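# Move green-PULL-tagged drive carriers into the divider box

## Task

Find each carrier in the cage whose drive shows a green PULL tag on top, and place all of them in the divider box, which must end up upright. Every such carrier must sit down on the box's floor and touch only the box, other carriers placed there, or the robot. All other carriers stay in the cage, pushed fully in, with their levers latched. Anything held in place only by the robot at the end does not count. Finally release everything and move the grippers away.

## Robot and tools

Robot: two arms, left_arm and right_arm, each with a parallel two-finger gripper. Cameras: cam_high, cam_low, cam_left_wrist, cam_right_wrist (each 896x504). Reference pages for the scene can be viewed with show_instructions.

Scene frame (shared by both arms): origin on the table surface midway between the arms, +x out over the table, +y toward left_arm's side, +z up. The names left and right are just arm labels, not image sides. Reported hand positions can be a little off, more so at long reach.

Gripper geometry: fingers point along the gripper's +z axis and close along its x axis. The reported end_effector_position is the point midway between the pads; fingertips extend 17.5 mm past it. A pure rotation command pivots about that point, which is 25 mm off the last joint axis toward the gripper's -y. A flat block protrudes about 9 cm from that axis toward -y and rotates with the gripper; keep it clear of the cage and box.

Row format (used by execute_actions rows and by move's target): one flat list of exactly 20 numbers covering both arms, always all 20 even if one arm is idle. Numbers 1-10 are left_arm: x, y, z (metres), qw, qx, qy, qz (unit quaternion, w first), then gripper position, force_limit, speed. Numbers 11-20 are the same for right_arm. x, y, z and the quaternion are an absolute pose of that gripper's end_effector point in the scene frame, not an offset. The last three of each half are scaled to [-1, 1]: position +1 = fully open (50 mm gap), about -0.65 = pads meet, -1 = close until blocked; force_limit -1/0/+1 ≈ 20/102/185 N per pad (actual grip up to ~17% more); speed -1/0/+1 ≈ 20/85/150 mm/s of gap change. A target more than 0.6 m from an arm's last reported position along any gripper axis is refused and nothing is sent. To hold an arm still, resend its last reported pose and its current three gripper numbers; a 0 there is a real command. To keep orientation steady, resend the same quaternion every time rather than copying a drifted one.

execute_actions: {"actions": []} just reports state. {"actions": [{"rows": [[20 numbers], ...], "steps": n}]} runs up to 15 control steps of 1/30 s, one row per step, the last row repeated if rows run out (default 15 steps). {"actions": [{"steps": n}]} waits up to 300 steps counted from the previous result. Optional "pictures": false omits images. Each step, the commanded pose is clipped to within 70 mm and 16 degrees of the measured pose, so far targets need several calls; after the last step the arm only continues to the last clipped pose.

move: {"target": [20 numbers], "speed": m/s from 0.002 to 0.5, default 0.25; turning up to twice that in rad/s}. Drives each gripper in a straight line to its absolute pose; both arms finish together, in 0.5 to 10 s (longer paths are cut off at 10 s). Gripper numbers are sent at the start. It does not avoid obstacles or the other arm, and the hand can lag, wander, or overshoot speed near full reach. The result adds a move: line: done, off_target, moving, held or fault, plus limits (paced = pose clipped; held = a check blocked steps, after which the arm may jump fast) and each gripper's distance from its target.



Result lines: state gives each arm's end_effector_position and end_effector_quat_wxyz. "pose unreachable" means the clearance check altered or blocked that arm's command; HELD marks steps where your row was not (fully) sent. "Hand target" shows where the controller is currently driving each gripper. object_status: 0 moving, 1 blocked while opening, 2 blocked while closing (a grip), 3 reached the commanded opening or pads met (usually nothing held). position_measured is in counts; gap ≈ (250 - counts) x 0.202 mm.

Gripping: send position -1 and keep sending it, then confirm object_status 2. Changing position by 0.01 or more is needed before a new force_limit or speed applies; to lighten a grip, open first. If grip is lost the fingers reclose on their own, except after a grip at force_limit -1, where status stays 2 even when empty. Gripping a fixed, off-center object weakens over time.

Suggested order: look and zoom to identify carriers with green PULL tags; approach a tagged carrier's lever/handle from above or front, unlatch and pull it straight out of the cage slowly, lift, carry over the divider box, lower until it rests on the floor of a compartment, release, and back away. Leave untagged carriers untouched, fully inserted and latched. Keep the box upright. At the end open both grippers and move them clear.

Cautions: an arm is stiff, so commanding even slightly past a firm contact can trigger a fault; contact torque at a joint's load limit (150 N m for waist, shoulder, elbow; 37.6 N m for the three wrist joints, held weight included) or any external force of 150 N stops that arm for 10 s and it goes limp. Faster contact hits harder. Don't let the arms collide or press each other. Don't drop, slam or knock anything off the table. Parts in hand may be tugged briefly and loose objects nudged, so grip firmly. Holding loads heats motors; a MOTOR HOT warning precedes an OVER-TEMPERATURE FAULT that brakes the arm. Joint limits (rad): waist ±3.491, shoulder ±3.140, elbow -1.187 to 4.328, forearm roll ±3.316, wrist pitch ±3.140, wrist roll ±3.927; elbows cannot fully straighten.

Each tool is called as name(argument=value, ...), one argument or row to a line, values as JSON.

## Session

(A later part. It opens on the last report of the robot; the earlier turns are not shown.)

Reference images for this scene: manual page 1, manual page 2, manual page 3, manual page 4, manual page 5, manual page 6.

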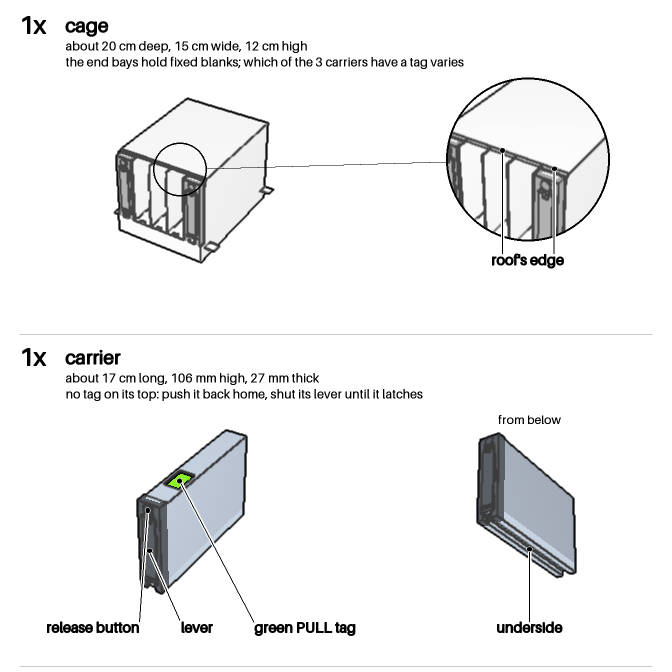

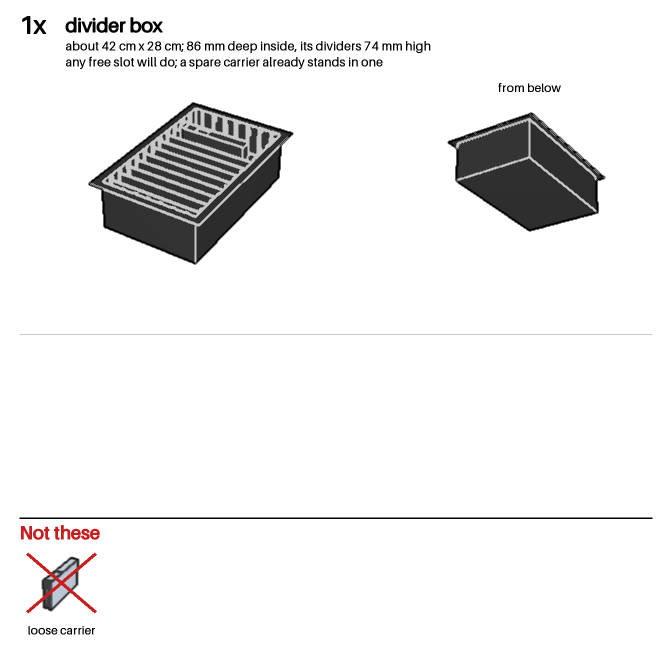

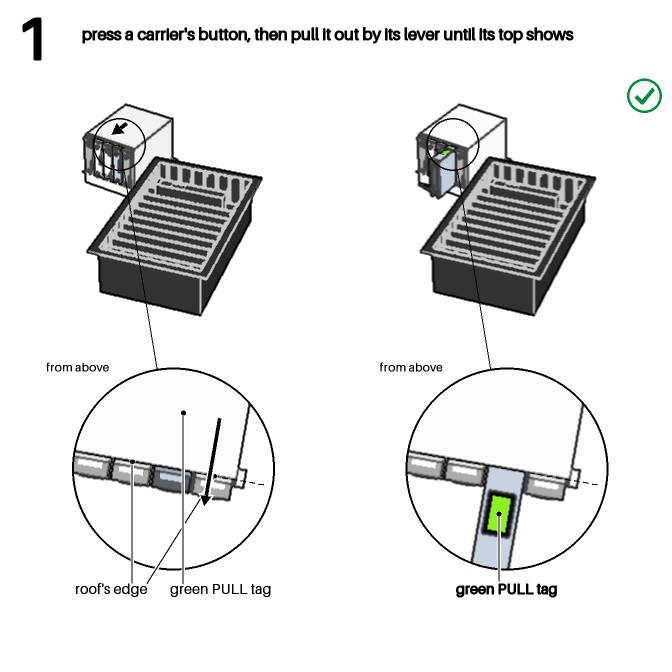

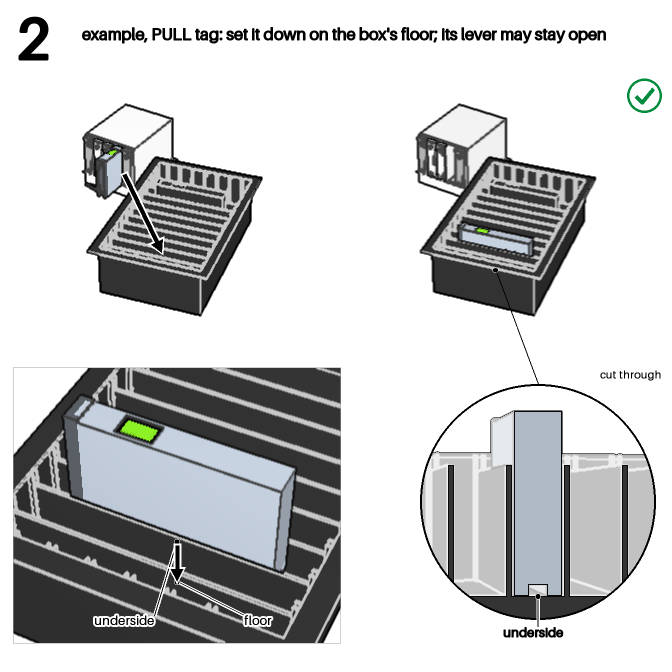

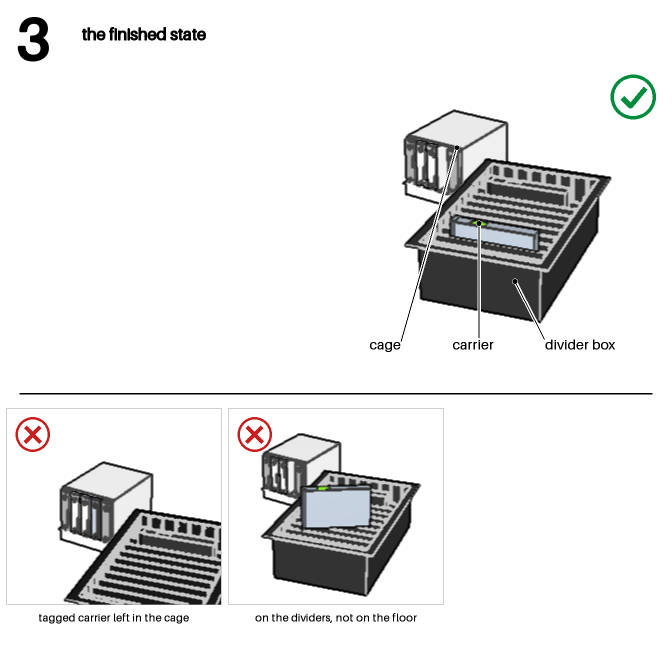

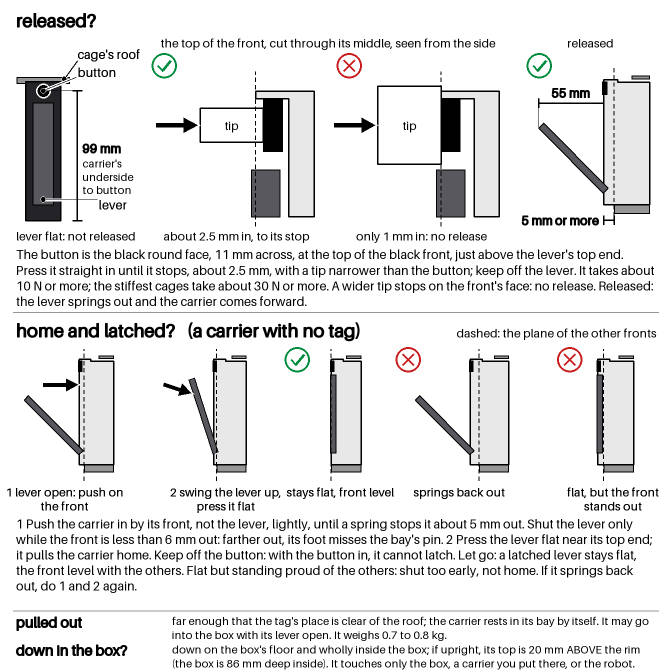

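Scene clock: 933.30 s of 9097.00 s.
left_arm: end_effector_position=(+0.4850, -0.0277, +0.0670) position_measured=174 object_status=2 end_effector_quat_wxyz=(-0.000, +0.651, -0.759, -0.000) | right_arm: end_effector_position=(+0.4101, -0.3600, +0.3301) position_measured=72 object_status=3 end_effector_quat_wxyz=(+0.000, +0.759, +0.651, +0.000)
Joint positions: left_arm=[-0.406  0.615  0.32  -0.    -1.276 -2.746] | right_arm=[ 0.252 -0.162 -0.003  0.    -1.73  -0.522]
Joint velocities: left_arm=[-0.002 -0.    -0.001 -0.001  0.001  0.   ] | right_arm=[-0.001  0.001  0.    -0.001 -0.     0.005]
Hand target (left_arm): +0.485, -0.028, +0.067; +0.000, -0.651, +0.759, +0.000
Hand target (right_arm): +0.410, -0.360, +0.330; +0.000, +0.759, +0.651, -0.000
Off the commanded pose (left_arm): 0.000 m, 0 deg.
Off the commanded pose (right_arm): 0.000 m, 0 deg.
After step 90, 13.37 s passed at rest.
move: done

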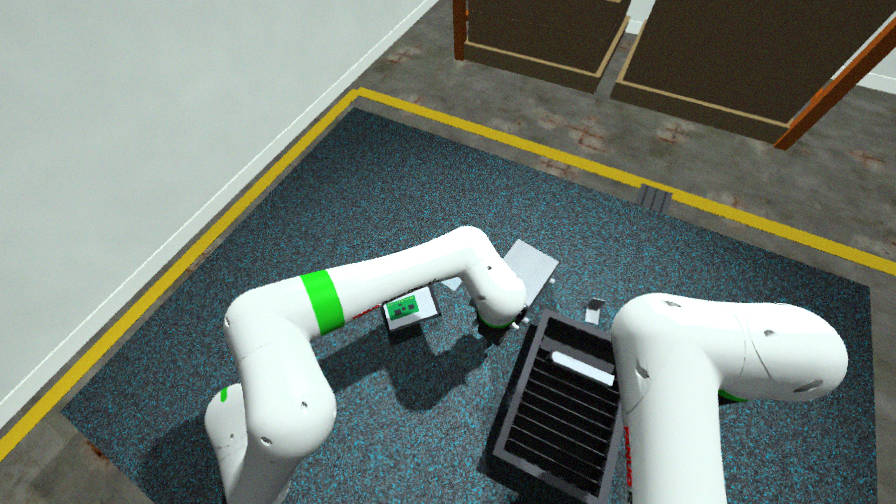

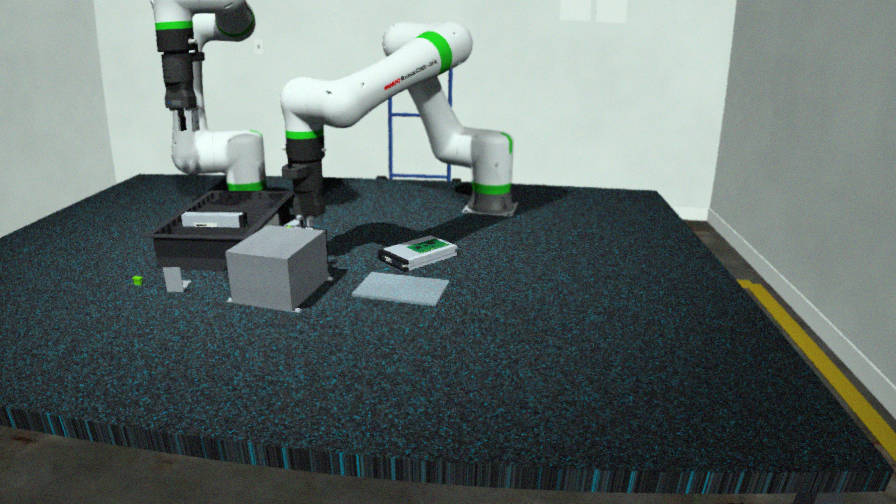

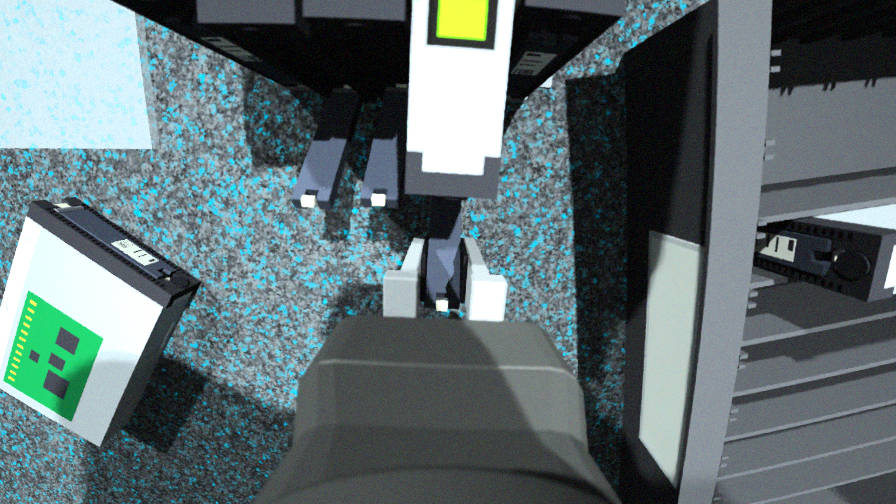

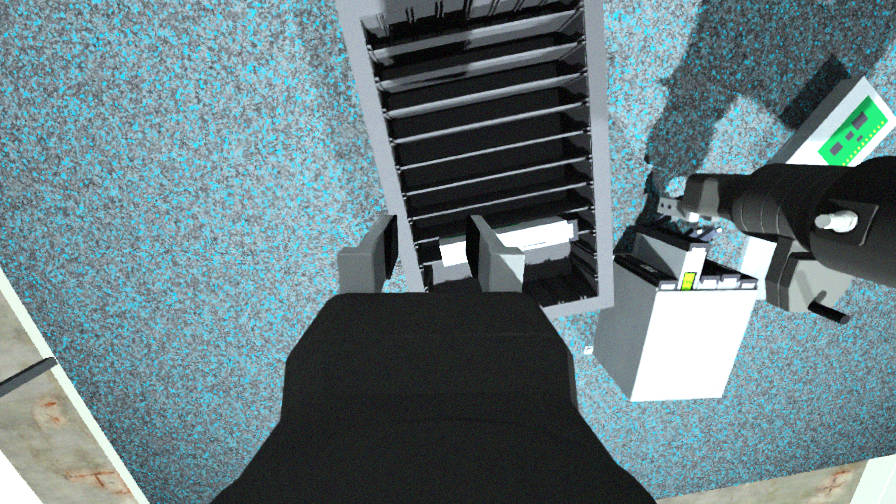

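zoom_image(
  camera="cam_left_wrist",
  region=[380, 0, 560, 120],
)

zoom_image(
  camera="cam_right_wrist",
  region=[600, 190, 780, 320],
)

Region (380, 0, 560, 120) of cam_left_wrist's 896x504 image, scaled by 2.800, with more detail than that image has.

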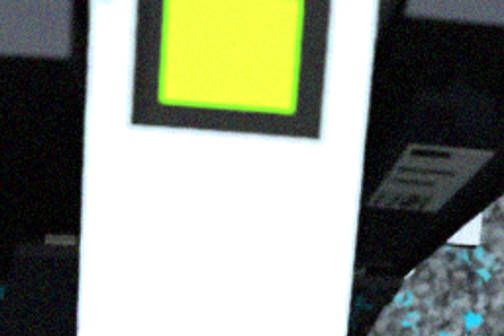

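Region (600, 190, 780, 320) of cam_right_wrist's 896x504 image, scaled by 2.800, with more detail than that image has.

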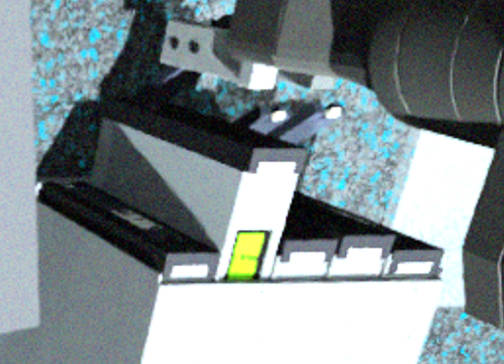

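move(
  target=[0.3882,-0.0124,0.0670, 0,0.6514,-0.7587,0, -1,-0.3,-0.3, 0.47,-0.27,0.30, 0,0.7587,0.6514,0, 0.54,0,0.5],
  speed=0.035,
)

Scene clock: 963.67 s of 9097.00 s.
left_arm: end_effector_position=(+0.3883, -0.0123, +0.0670) position_measured=174 object_status=2 end_effector_quat_wxyz=(-0.000, +0.651, -0.759, -0.000) | right_arm: end_effector_position=(+0.4699, -0.2701, +0.3000) position_measured=72 object_status=3 end_effector_quat_wxyz=(+0.000, +0.759, +0.651, -0.000)
Joint positions: left_arm=[-0.472  0.426  0.036 -0.    -1.181 -2.68 ] | right_arm=[ 0.394  0.009  0.086  0.    -1.648 -0.663]
Joint velocities: left_arm=[-0.001 -0.002 -0.001 -0.001  0.002  0.   ] | right_arm=[ 0.003  0.002  0.001  0.     0.    -0.   ]
Hand target (left_arm): +0.388, -0.012, +0.067; +0.000, -0.651, +0.759, +0.000
Hand target (right_arm): +0.470, -0.270, +0.300; +0.000, +0.759, +0.651, -0.000
Off the commanded pose (left_arm): 0.000 m, 0 deg.
Off the commanded pose (right_arm): 0.000 m, 0 deg.
After step 90, 23.87 s passed at rest.
move: done

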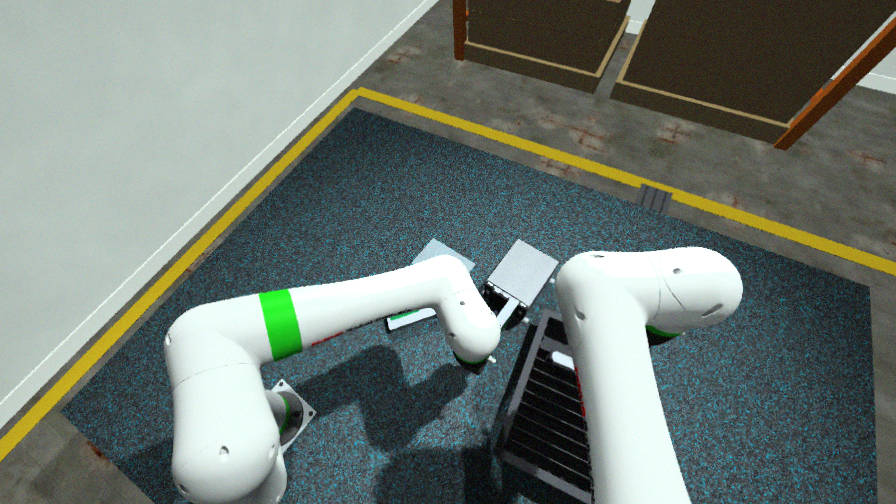

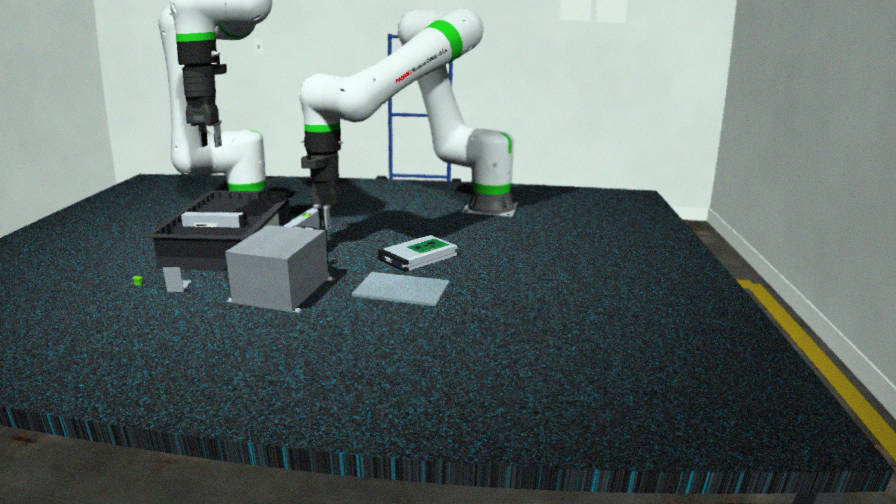

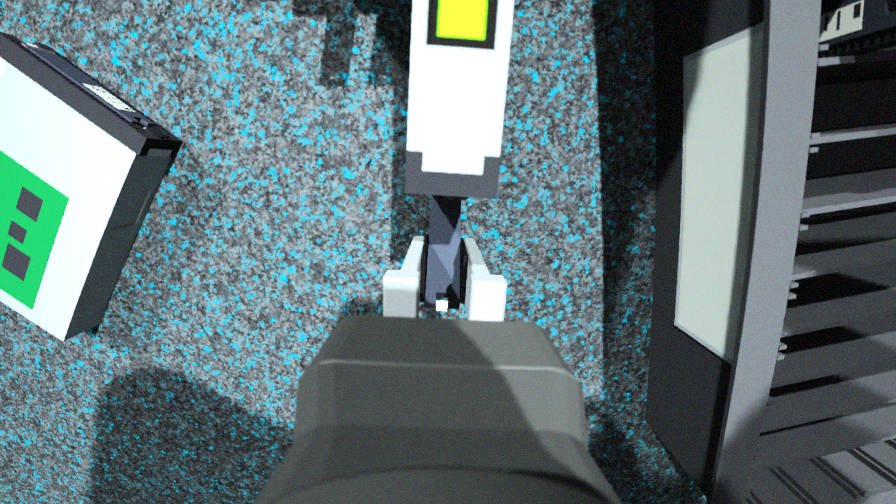

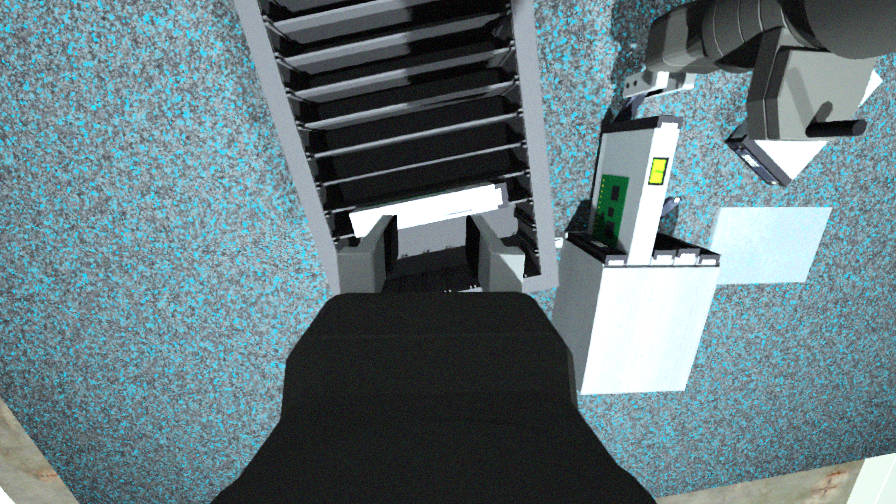

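move(
  target=[0.3883,-0.0123,0.1200, 0,0.6514,-0.7587,0, 0.15,-0.3,0.3, 0.50,-0.20,0.27, 0,0.7587,0.6514,0, 0.54,0,0.5],
  speed=0.12,
)

move(
  target=[0.37,0.20,0.24, 0,0.6327,-0.7744,0, -0.02,0,0.5, 0.5018,-0.0298,0.21, 0,0.7587,0.6514,0, 0.54,0,0.5],
  speed=0.25,
)

Scene clock: 985.57 s of 9097.00 s.
left_arm: end_effector_position=(+0.3882, -0.0123, +0.1200) position_measured=130 object_status=3 end_effector_quat_wxyz=(+0.000, +0.651, -0.759, +0.000) | right_arm: end_effector_position=(+0.4999, -0.2001, +0.2700) position_measured=72 object_status=3 end_effector_quat_wxyz=(+0.000, +0.759, +0.651, +0.000)
Joint positions: left_arm=[-0.472  0.384  0.107  0.    -1.295 -2.68 ] | right_arm=[ 0.489  0.129  0.144  0.    -1.586 -0.758]
Joint velocities: left_arm=[-0.003 -0.001  0.001 -0.    -0.002  0.001] | right_arm=[ 0.001  0.002  0.002  0.001  0.001 -0.002]
Hand target (left_arm): +0.388, -0.012, +0.120; -0.000, -0.651, +0.759, -0.000
Hand target (right_arm): +0.500, -0.200, +0.270; +0.000, +0.759, +0.651, +0.000
Off the commanded pose (left_arm): 0.000 m, 0 deg.
Off the commanded pose (right_arm): 0.000 m, 0 deg.
After step 90, 17.83 s passed at rest.
move: done

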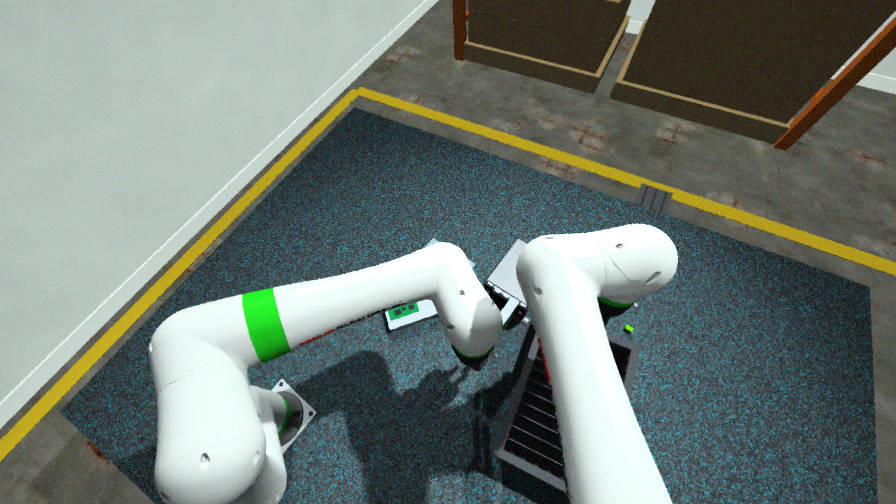

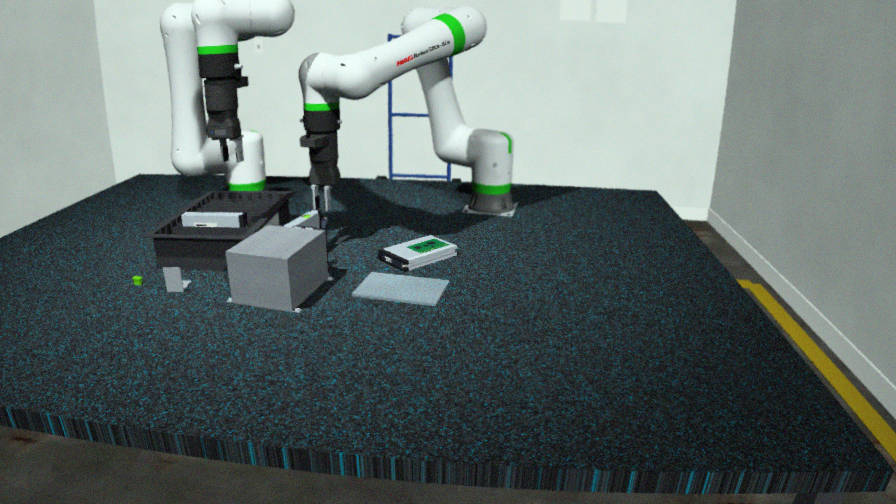

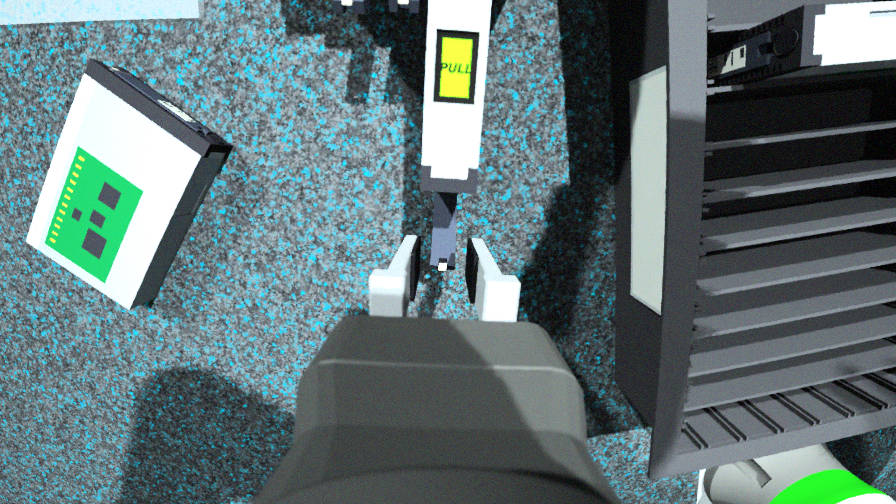

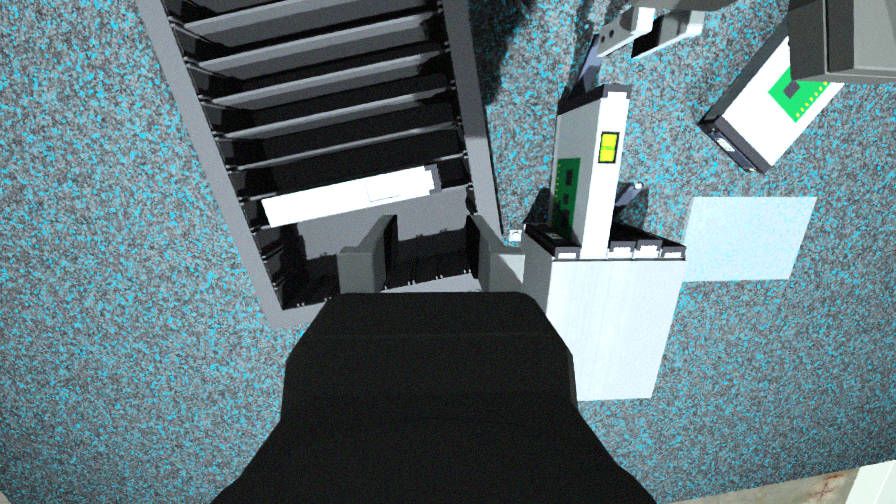

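Scene clock: 987.07 s of 9097.00 s.
left_arm: end_effector_position=(+0.3702, +0.1999, +0.2399) position_measured=155 object_status=3 end_effector_quat_wxyz=(+0.000, +0.633, -0.774, +0.000) | right_arm: end_effector_position=(+0.5018, -0.0300, +0.2100) position_measured=72 object_status=3 end_effector_quat_wxyz=(+0.000, +0.759, +0.651, +0.000)
Joint positions: left_arm=[-0.086 -0.044 -0.107  0.    -1.509 -3.115] | right_arm=[ 0.73   0.343  0.265  0.001 -1.493 -0.999]
Joint velocities: left_arm=[ 0.003 -0.002  0.    -0.002  0.    -0.004] | right_arm=[-0.003  0.001  0.001  0.    -0.    -0.   ]
Hand target (left_arm): +0.370, +0.200, +0.240; -0.000, -0.633, +0.774, -0.000
Hand target (right_arm): +0.502, -0.030, +0.210; +0.000, +0.759, +0.651, +0.000
Off the commanded pose (left_arm): 0.000 m, 0 deg.
Off the commanded pose (right_arm): 0.000 m, 0 deg.
move: done

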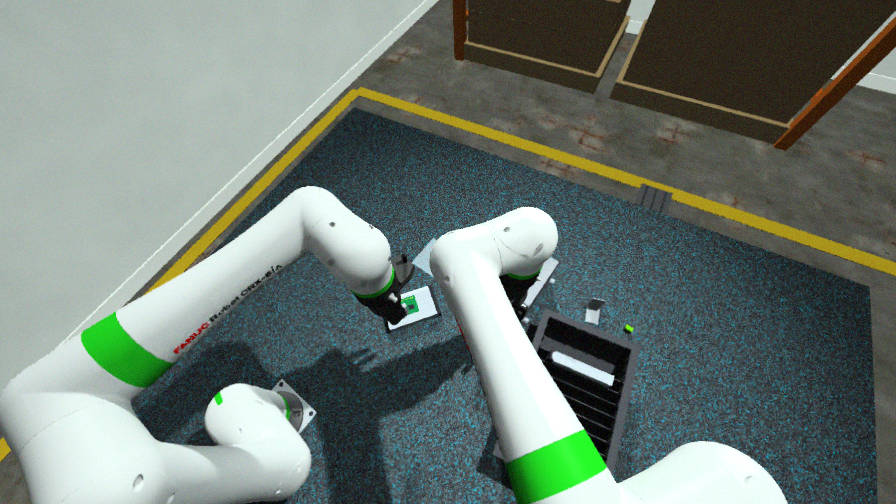

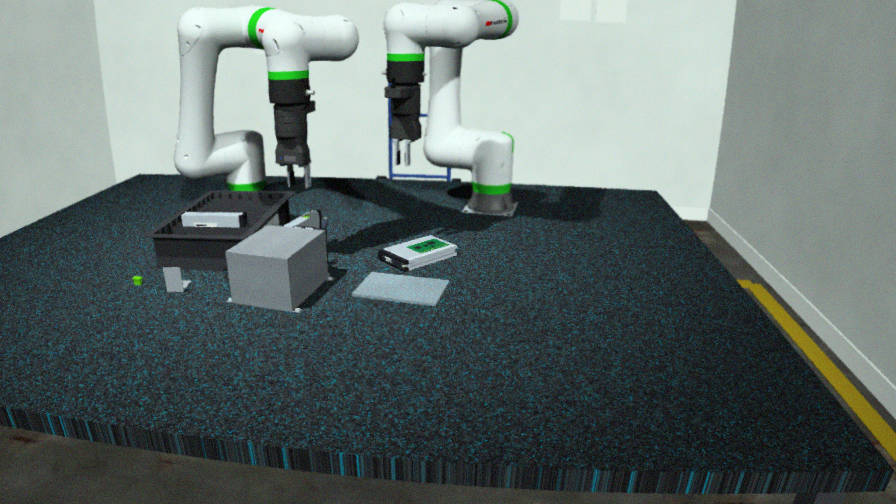

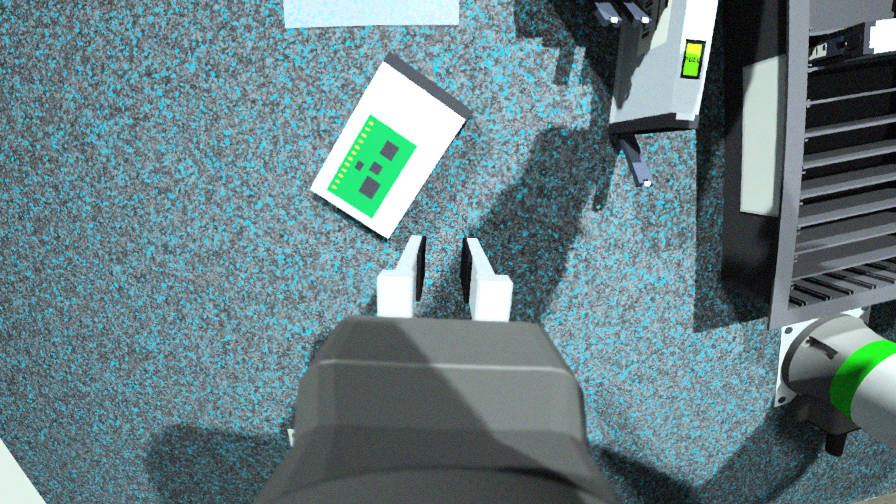

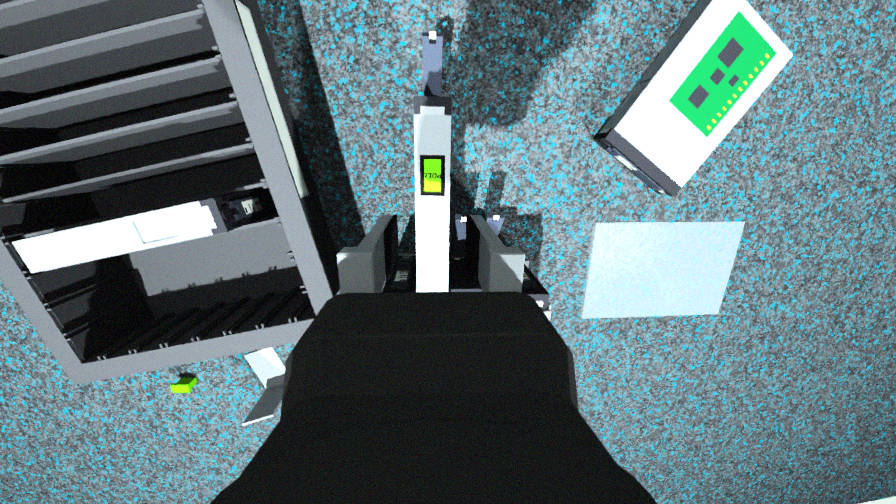

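move(
  target=[0.37,0.20,0.24, 0,0.6327,-0.7744,0, -0.02,0,0.5, 0.4929,-0.0286,0.125, 0,0.7587,0.6514,0, 0.54,0,0.5],
  speed=0.1,
)

zoom_image(
  camera="cam_right_wrist",
  region=[330, 60, 540, 300],
)

Scene clock: 1014.43 s of 9097.00 s.
left_arm: end_effector_position=(+0.3700, +0.2000, +0.2400) position_measured=155 object_status=3 end_effector_quat_wxyz=(+0.000, +0.633, -0.774, -0.000) | right_arm: end_effector_position=(+0.4929, -0.0287, +0.1251) position_measured=72 object_status=3 end_effector_quat_wxyz=(-0.000, +0.759, +0.651, +0.000)
Joint positions: left_arm=[-0.087 -0.045 -0.107  0.    -1.509 -3.115] | right_arm=[ 0.743  0.363  0.092 -0.    -1.3   -1.012]
Joint velocities: left_arm=[-0.002 -0.    -0.    -0.001  0.     0.   ] | right_arm=[-0.     0.    -0.002  0.     0.003 -0.   ]
Hand target (left_arm): +0.370, +0.200, +0.240; -0.000, -0.633, +0.774, +0.000
Hand target (right_arm): +0.493, -0.029, +0.125; +0.000, +0.759, +0.651, +0.000
Off the commanded pose (left_arm): 0.000 m, 0 deg.
Off the commanded pose (right_arm): 0.000 m, 0 deg.
After step 90, 23.13 s passed at rest.
move: done

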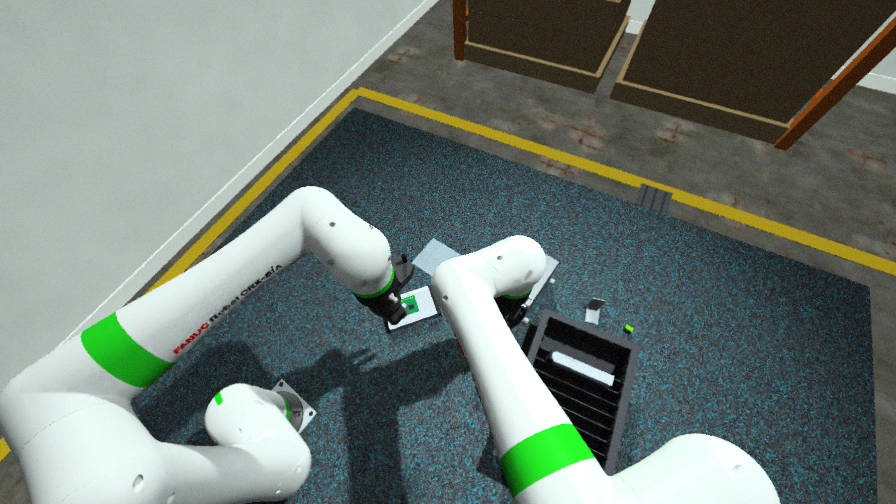

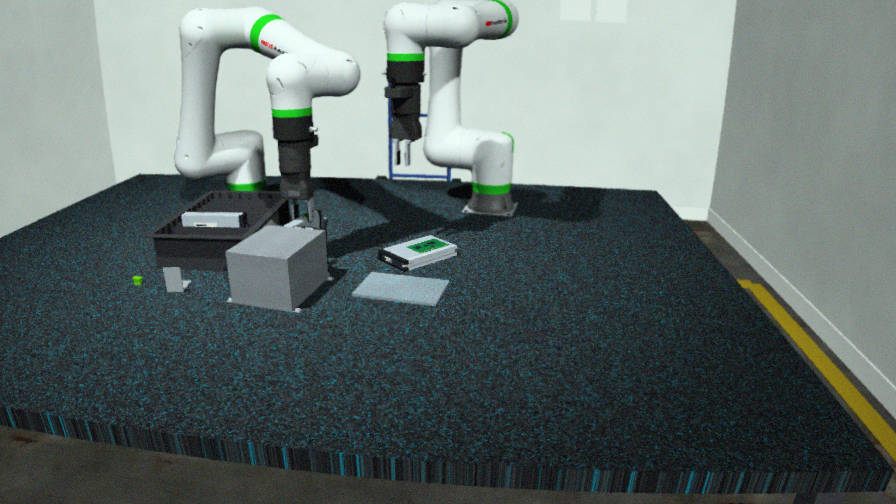

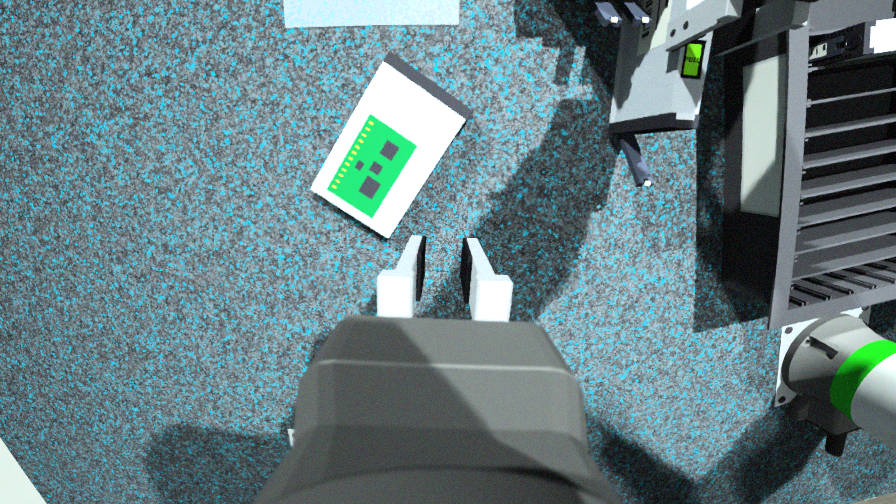

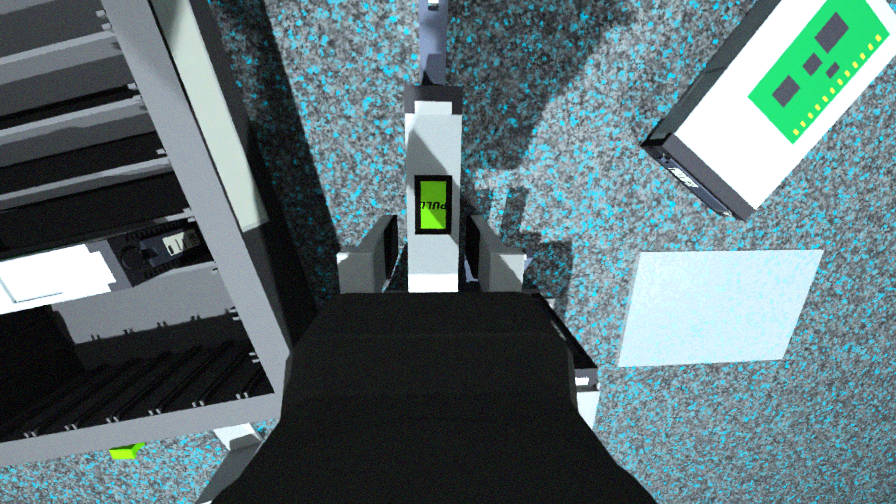

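Region (330, 60, 540, 300) of cam_right_wrist's 896x504 image, scaled by 2.100, with more detail than that image has; it fills the left 441 columns of this view, and the rest is white.

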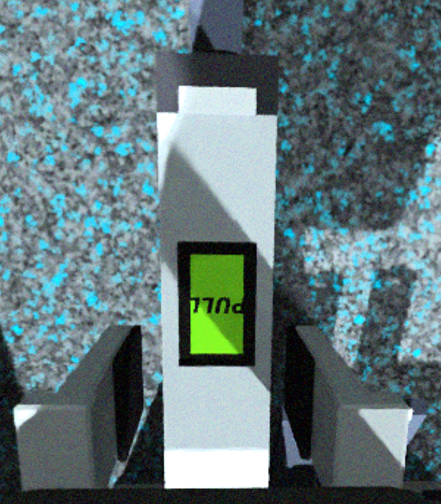

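execute_actions(
  actions=[],
)

Scene clock: 1035.20 s of 9097.00 s.
left_arm: end_effector_position=(+0.3700, +0.2000, +0.2400) position_measured=155 object_status=3 end_effector_quat_wxyz=(+0.000, +0.633, -0.774, -0.000) | right_arm: end_effector_position=(+0.4929, -0.0287, +0.1250) position_measured=72 object_status=3 end_effector_quat_wxyz=(+0.000, +0.759, +0.651, +0.000)
Joint positions: left_arm=[-0.087 -0.045 -0.107  0.    -1.509 -3.115] | right_arm=[ 0.743  0.363  0.092  0.    -1.299 -1.012]
Joint velocities: left_arm=[-0.     0.    -0.    -0.002 -0.001  0.   ] | right_arm=[-0.  0. -0. -0. -0. -0.]
Hand target (left_arm): +0.370, +0.200, +0.240; -0.000, -0.633, +0.774, +0.000
Hand target (right_arm): +0.493, -0.029, +0.125; +0.000, +0.759, +0.651, +0.000
Off the commanded pose (left_arm): 0.000 m, 0 deg.
Off the commanded pose (right_arm): 0.000 m, 0 deg.
Steps of this call (steps 1 to 90: nothing new was sent; then 17.77 s passed at rest). Readings (end_effector_position | what the end effector reports):
1: left_arm (+0.3700, +0.2000, +0.2400) | right_arm (+0.4929, -0.0287, +0.1251) | left_arm position_measured=155 object_status=3 | right_arm position_measured=72 object_status=3
2: left_arm (+0.3700, +0.2000, +0.2400) | right_arm (+0.4929, -0.0287, +0.1250) | left_arm position_measured=155 object_status=3 | right_arm position_measured=72 object_status=3
4: left_arm (+0.3700, +0.2000, +0.2400) | right_arm (+0.4929, -0.0287, +0.1250) | left_arm position_measured=155 object_status=3 | right_arm position_measured=72 object_status=3
8: left_arm (+0.3700, +0.2000, +0.2400) | right_arm (+0.4929, -0.0287, +0.1250) | left_arm position_measured=155 object_status=3 | right_arm position_measured=72 object_status=3
90: the state above

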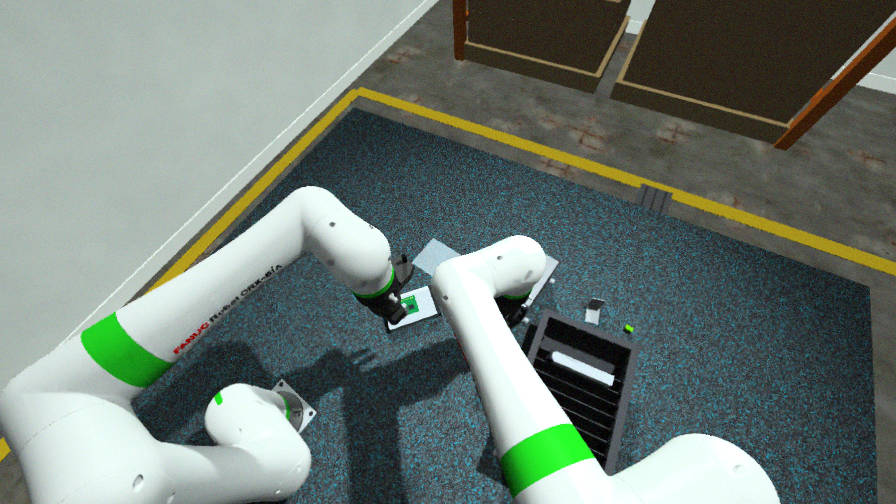

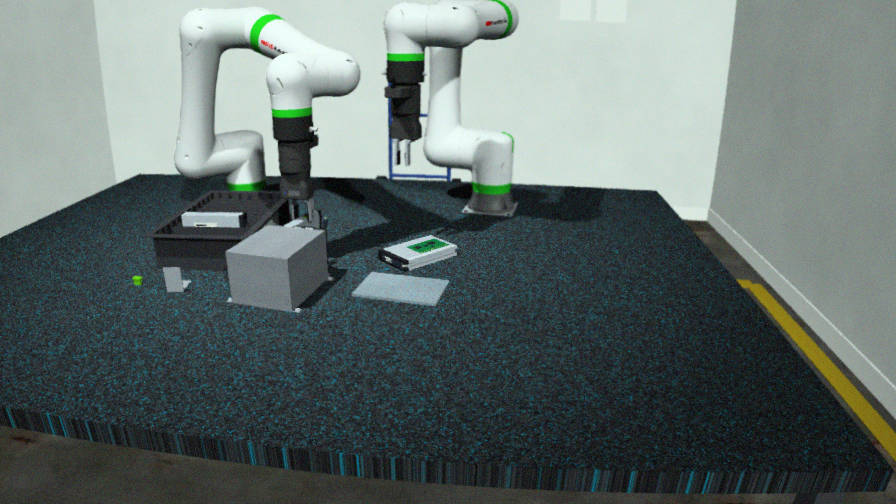

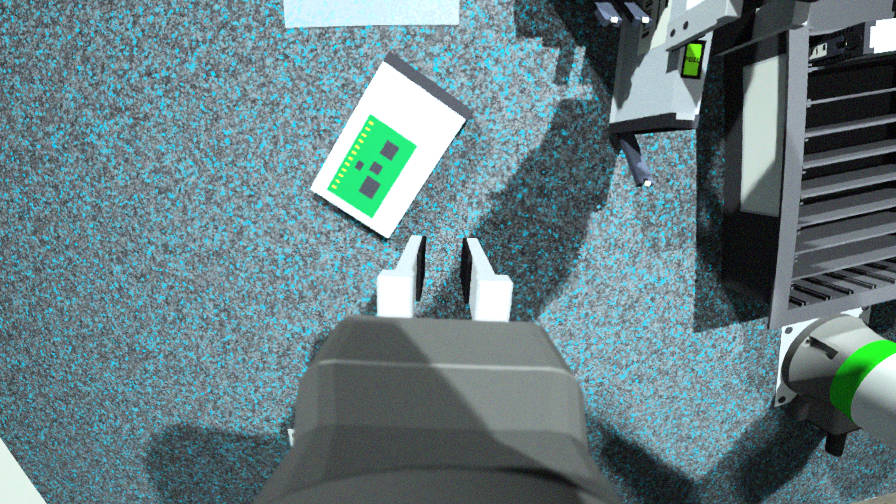

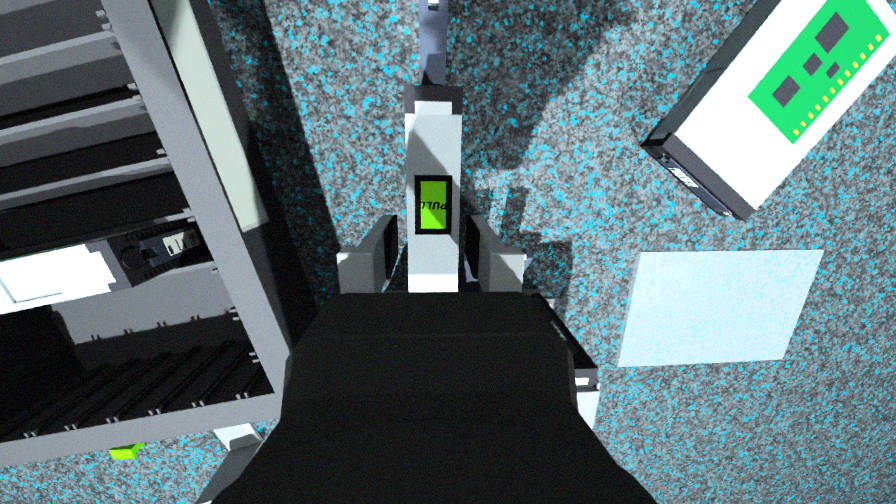

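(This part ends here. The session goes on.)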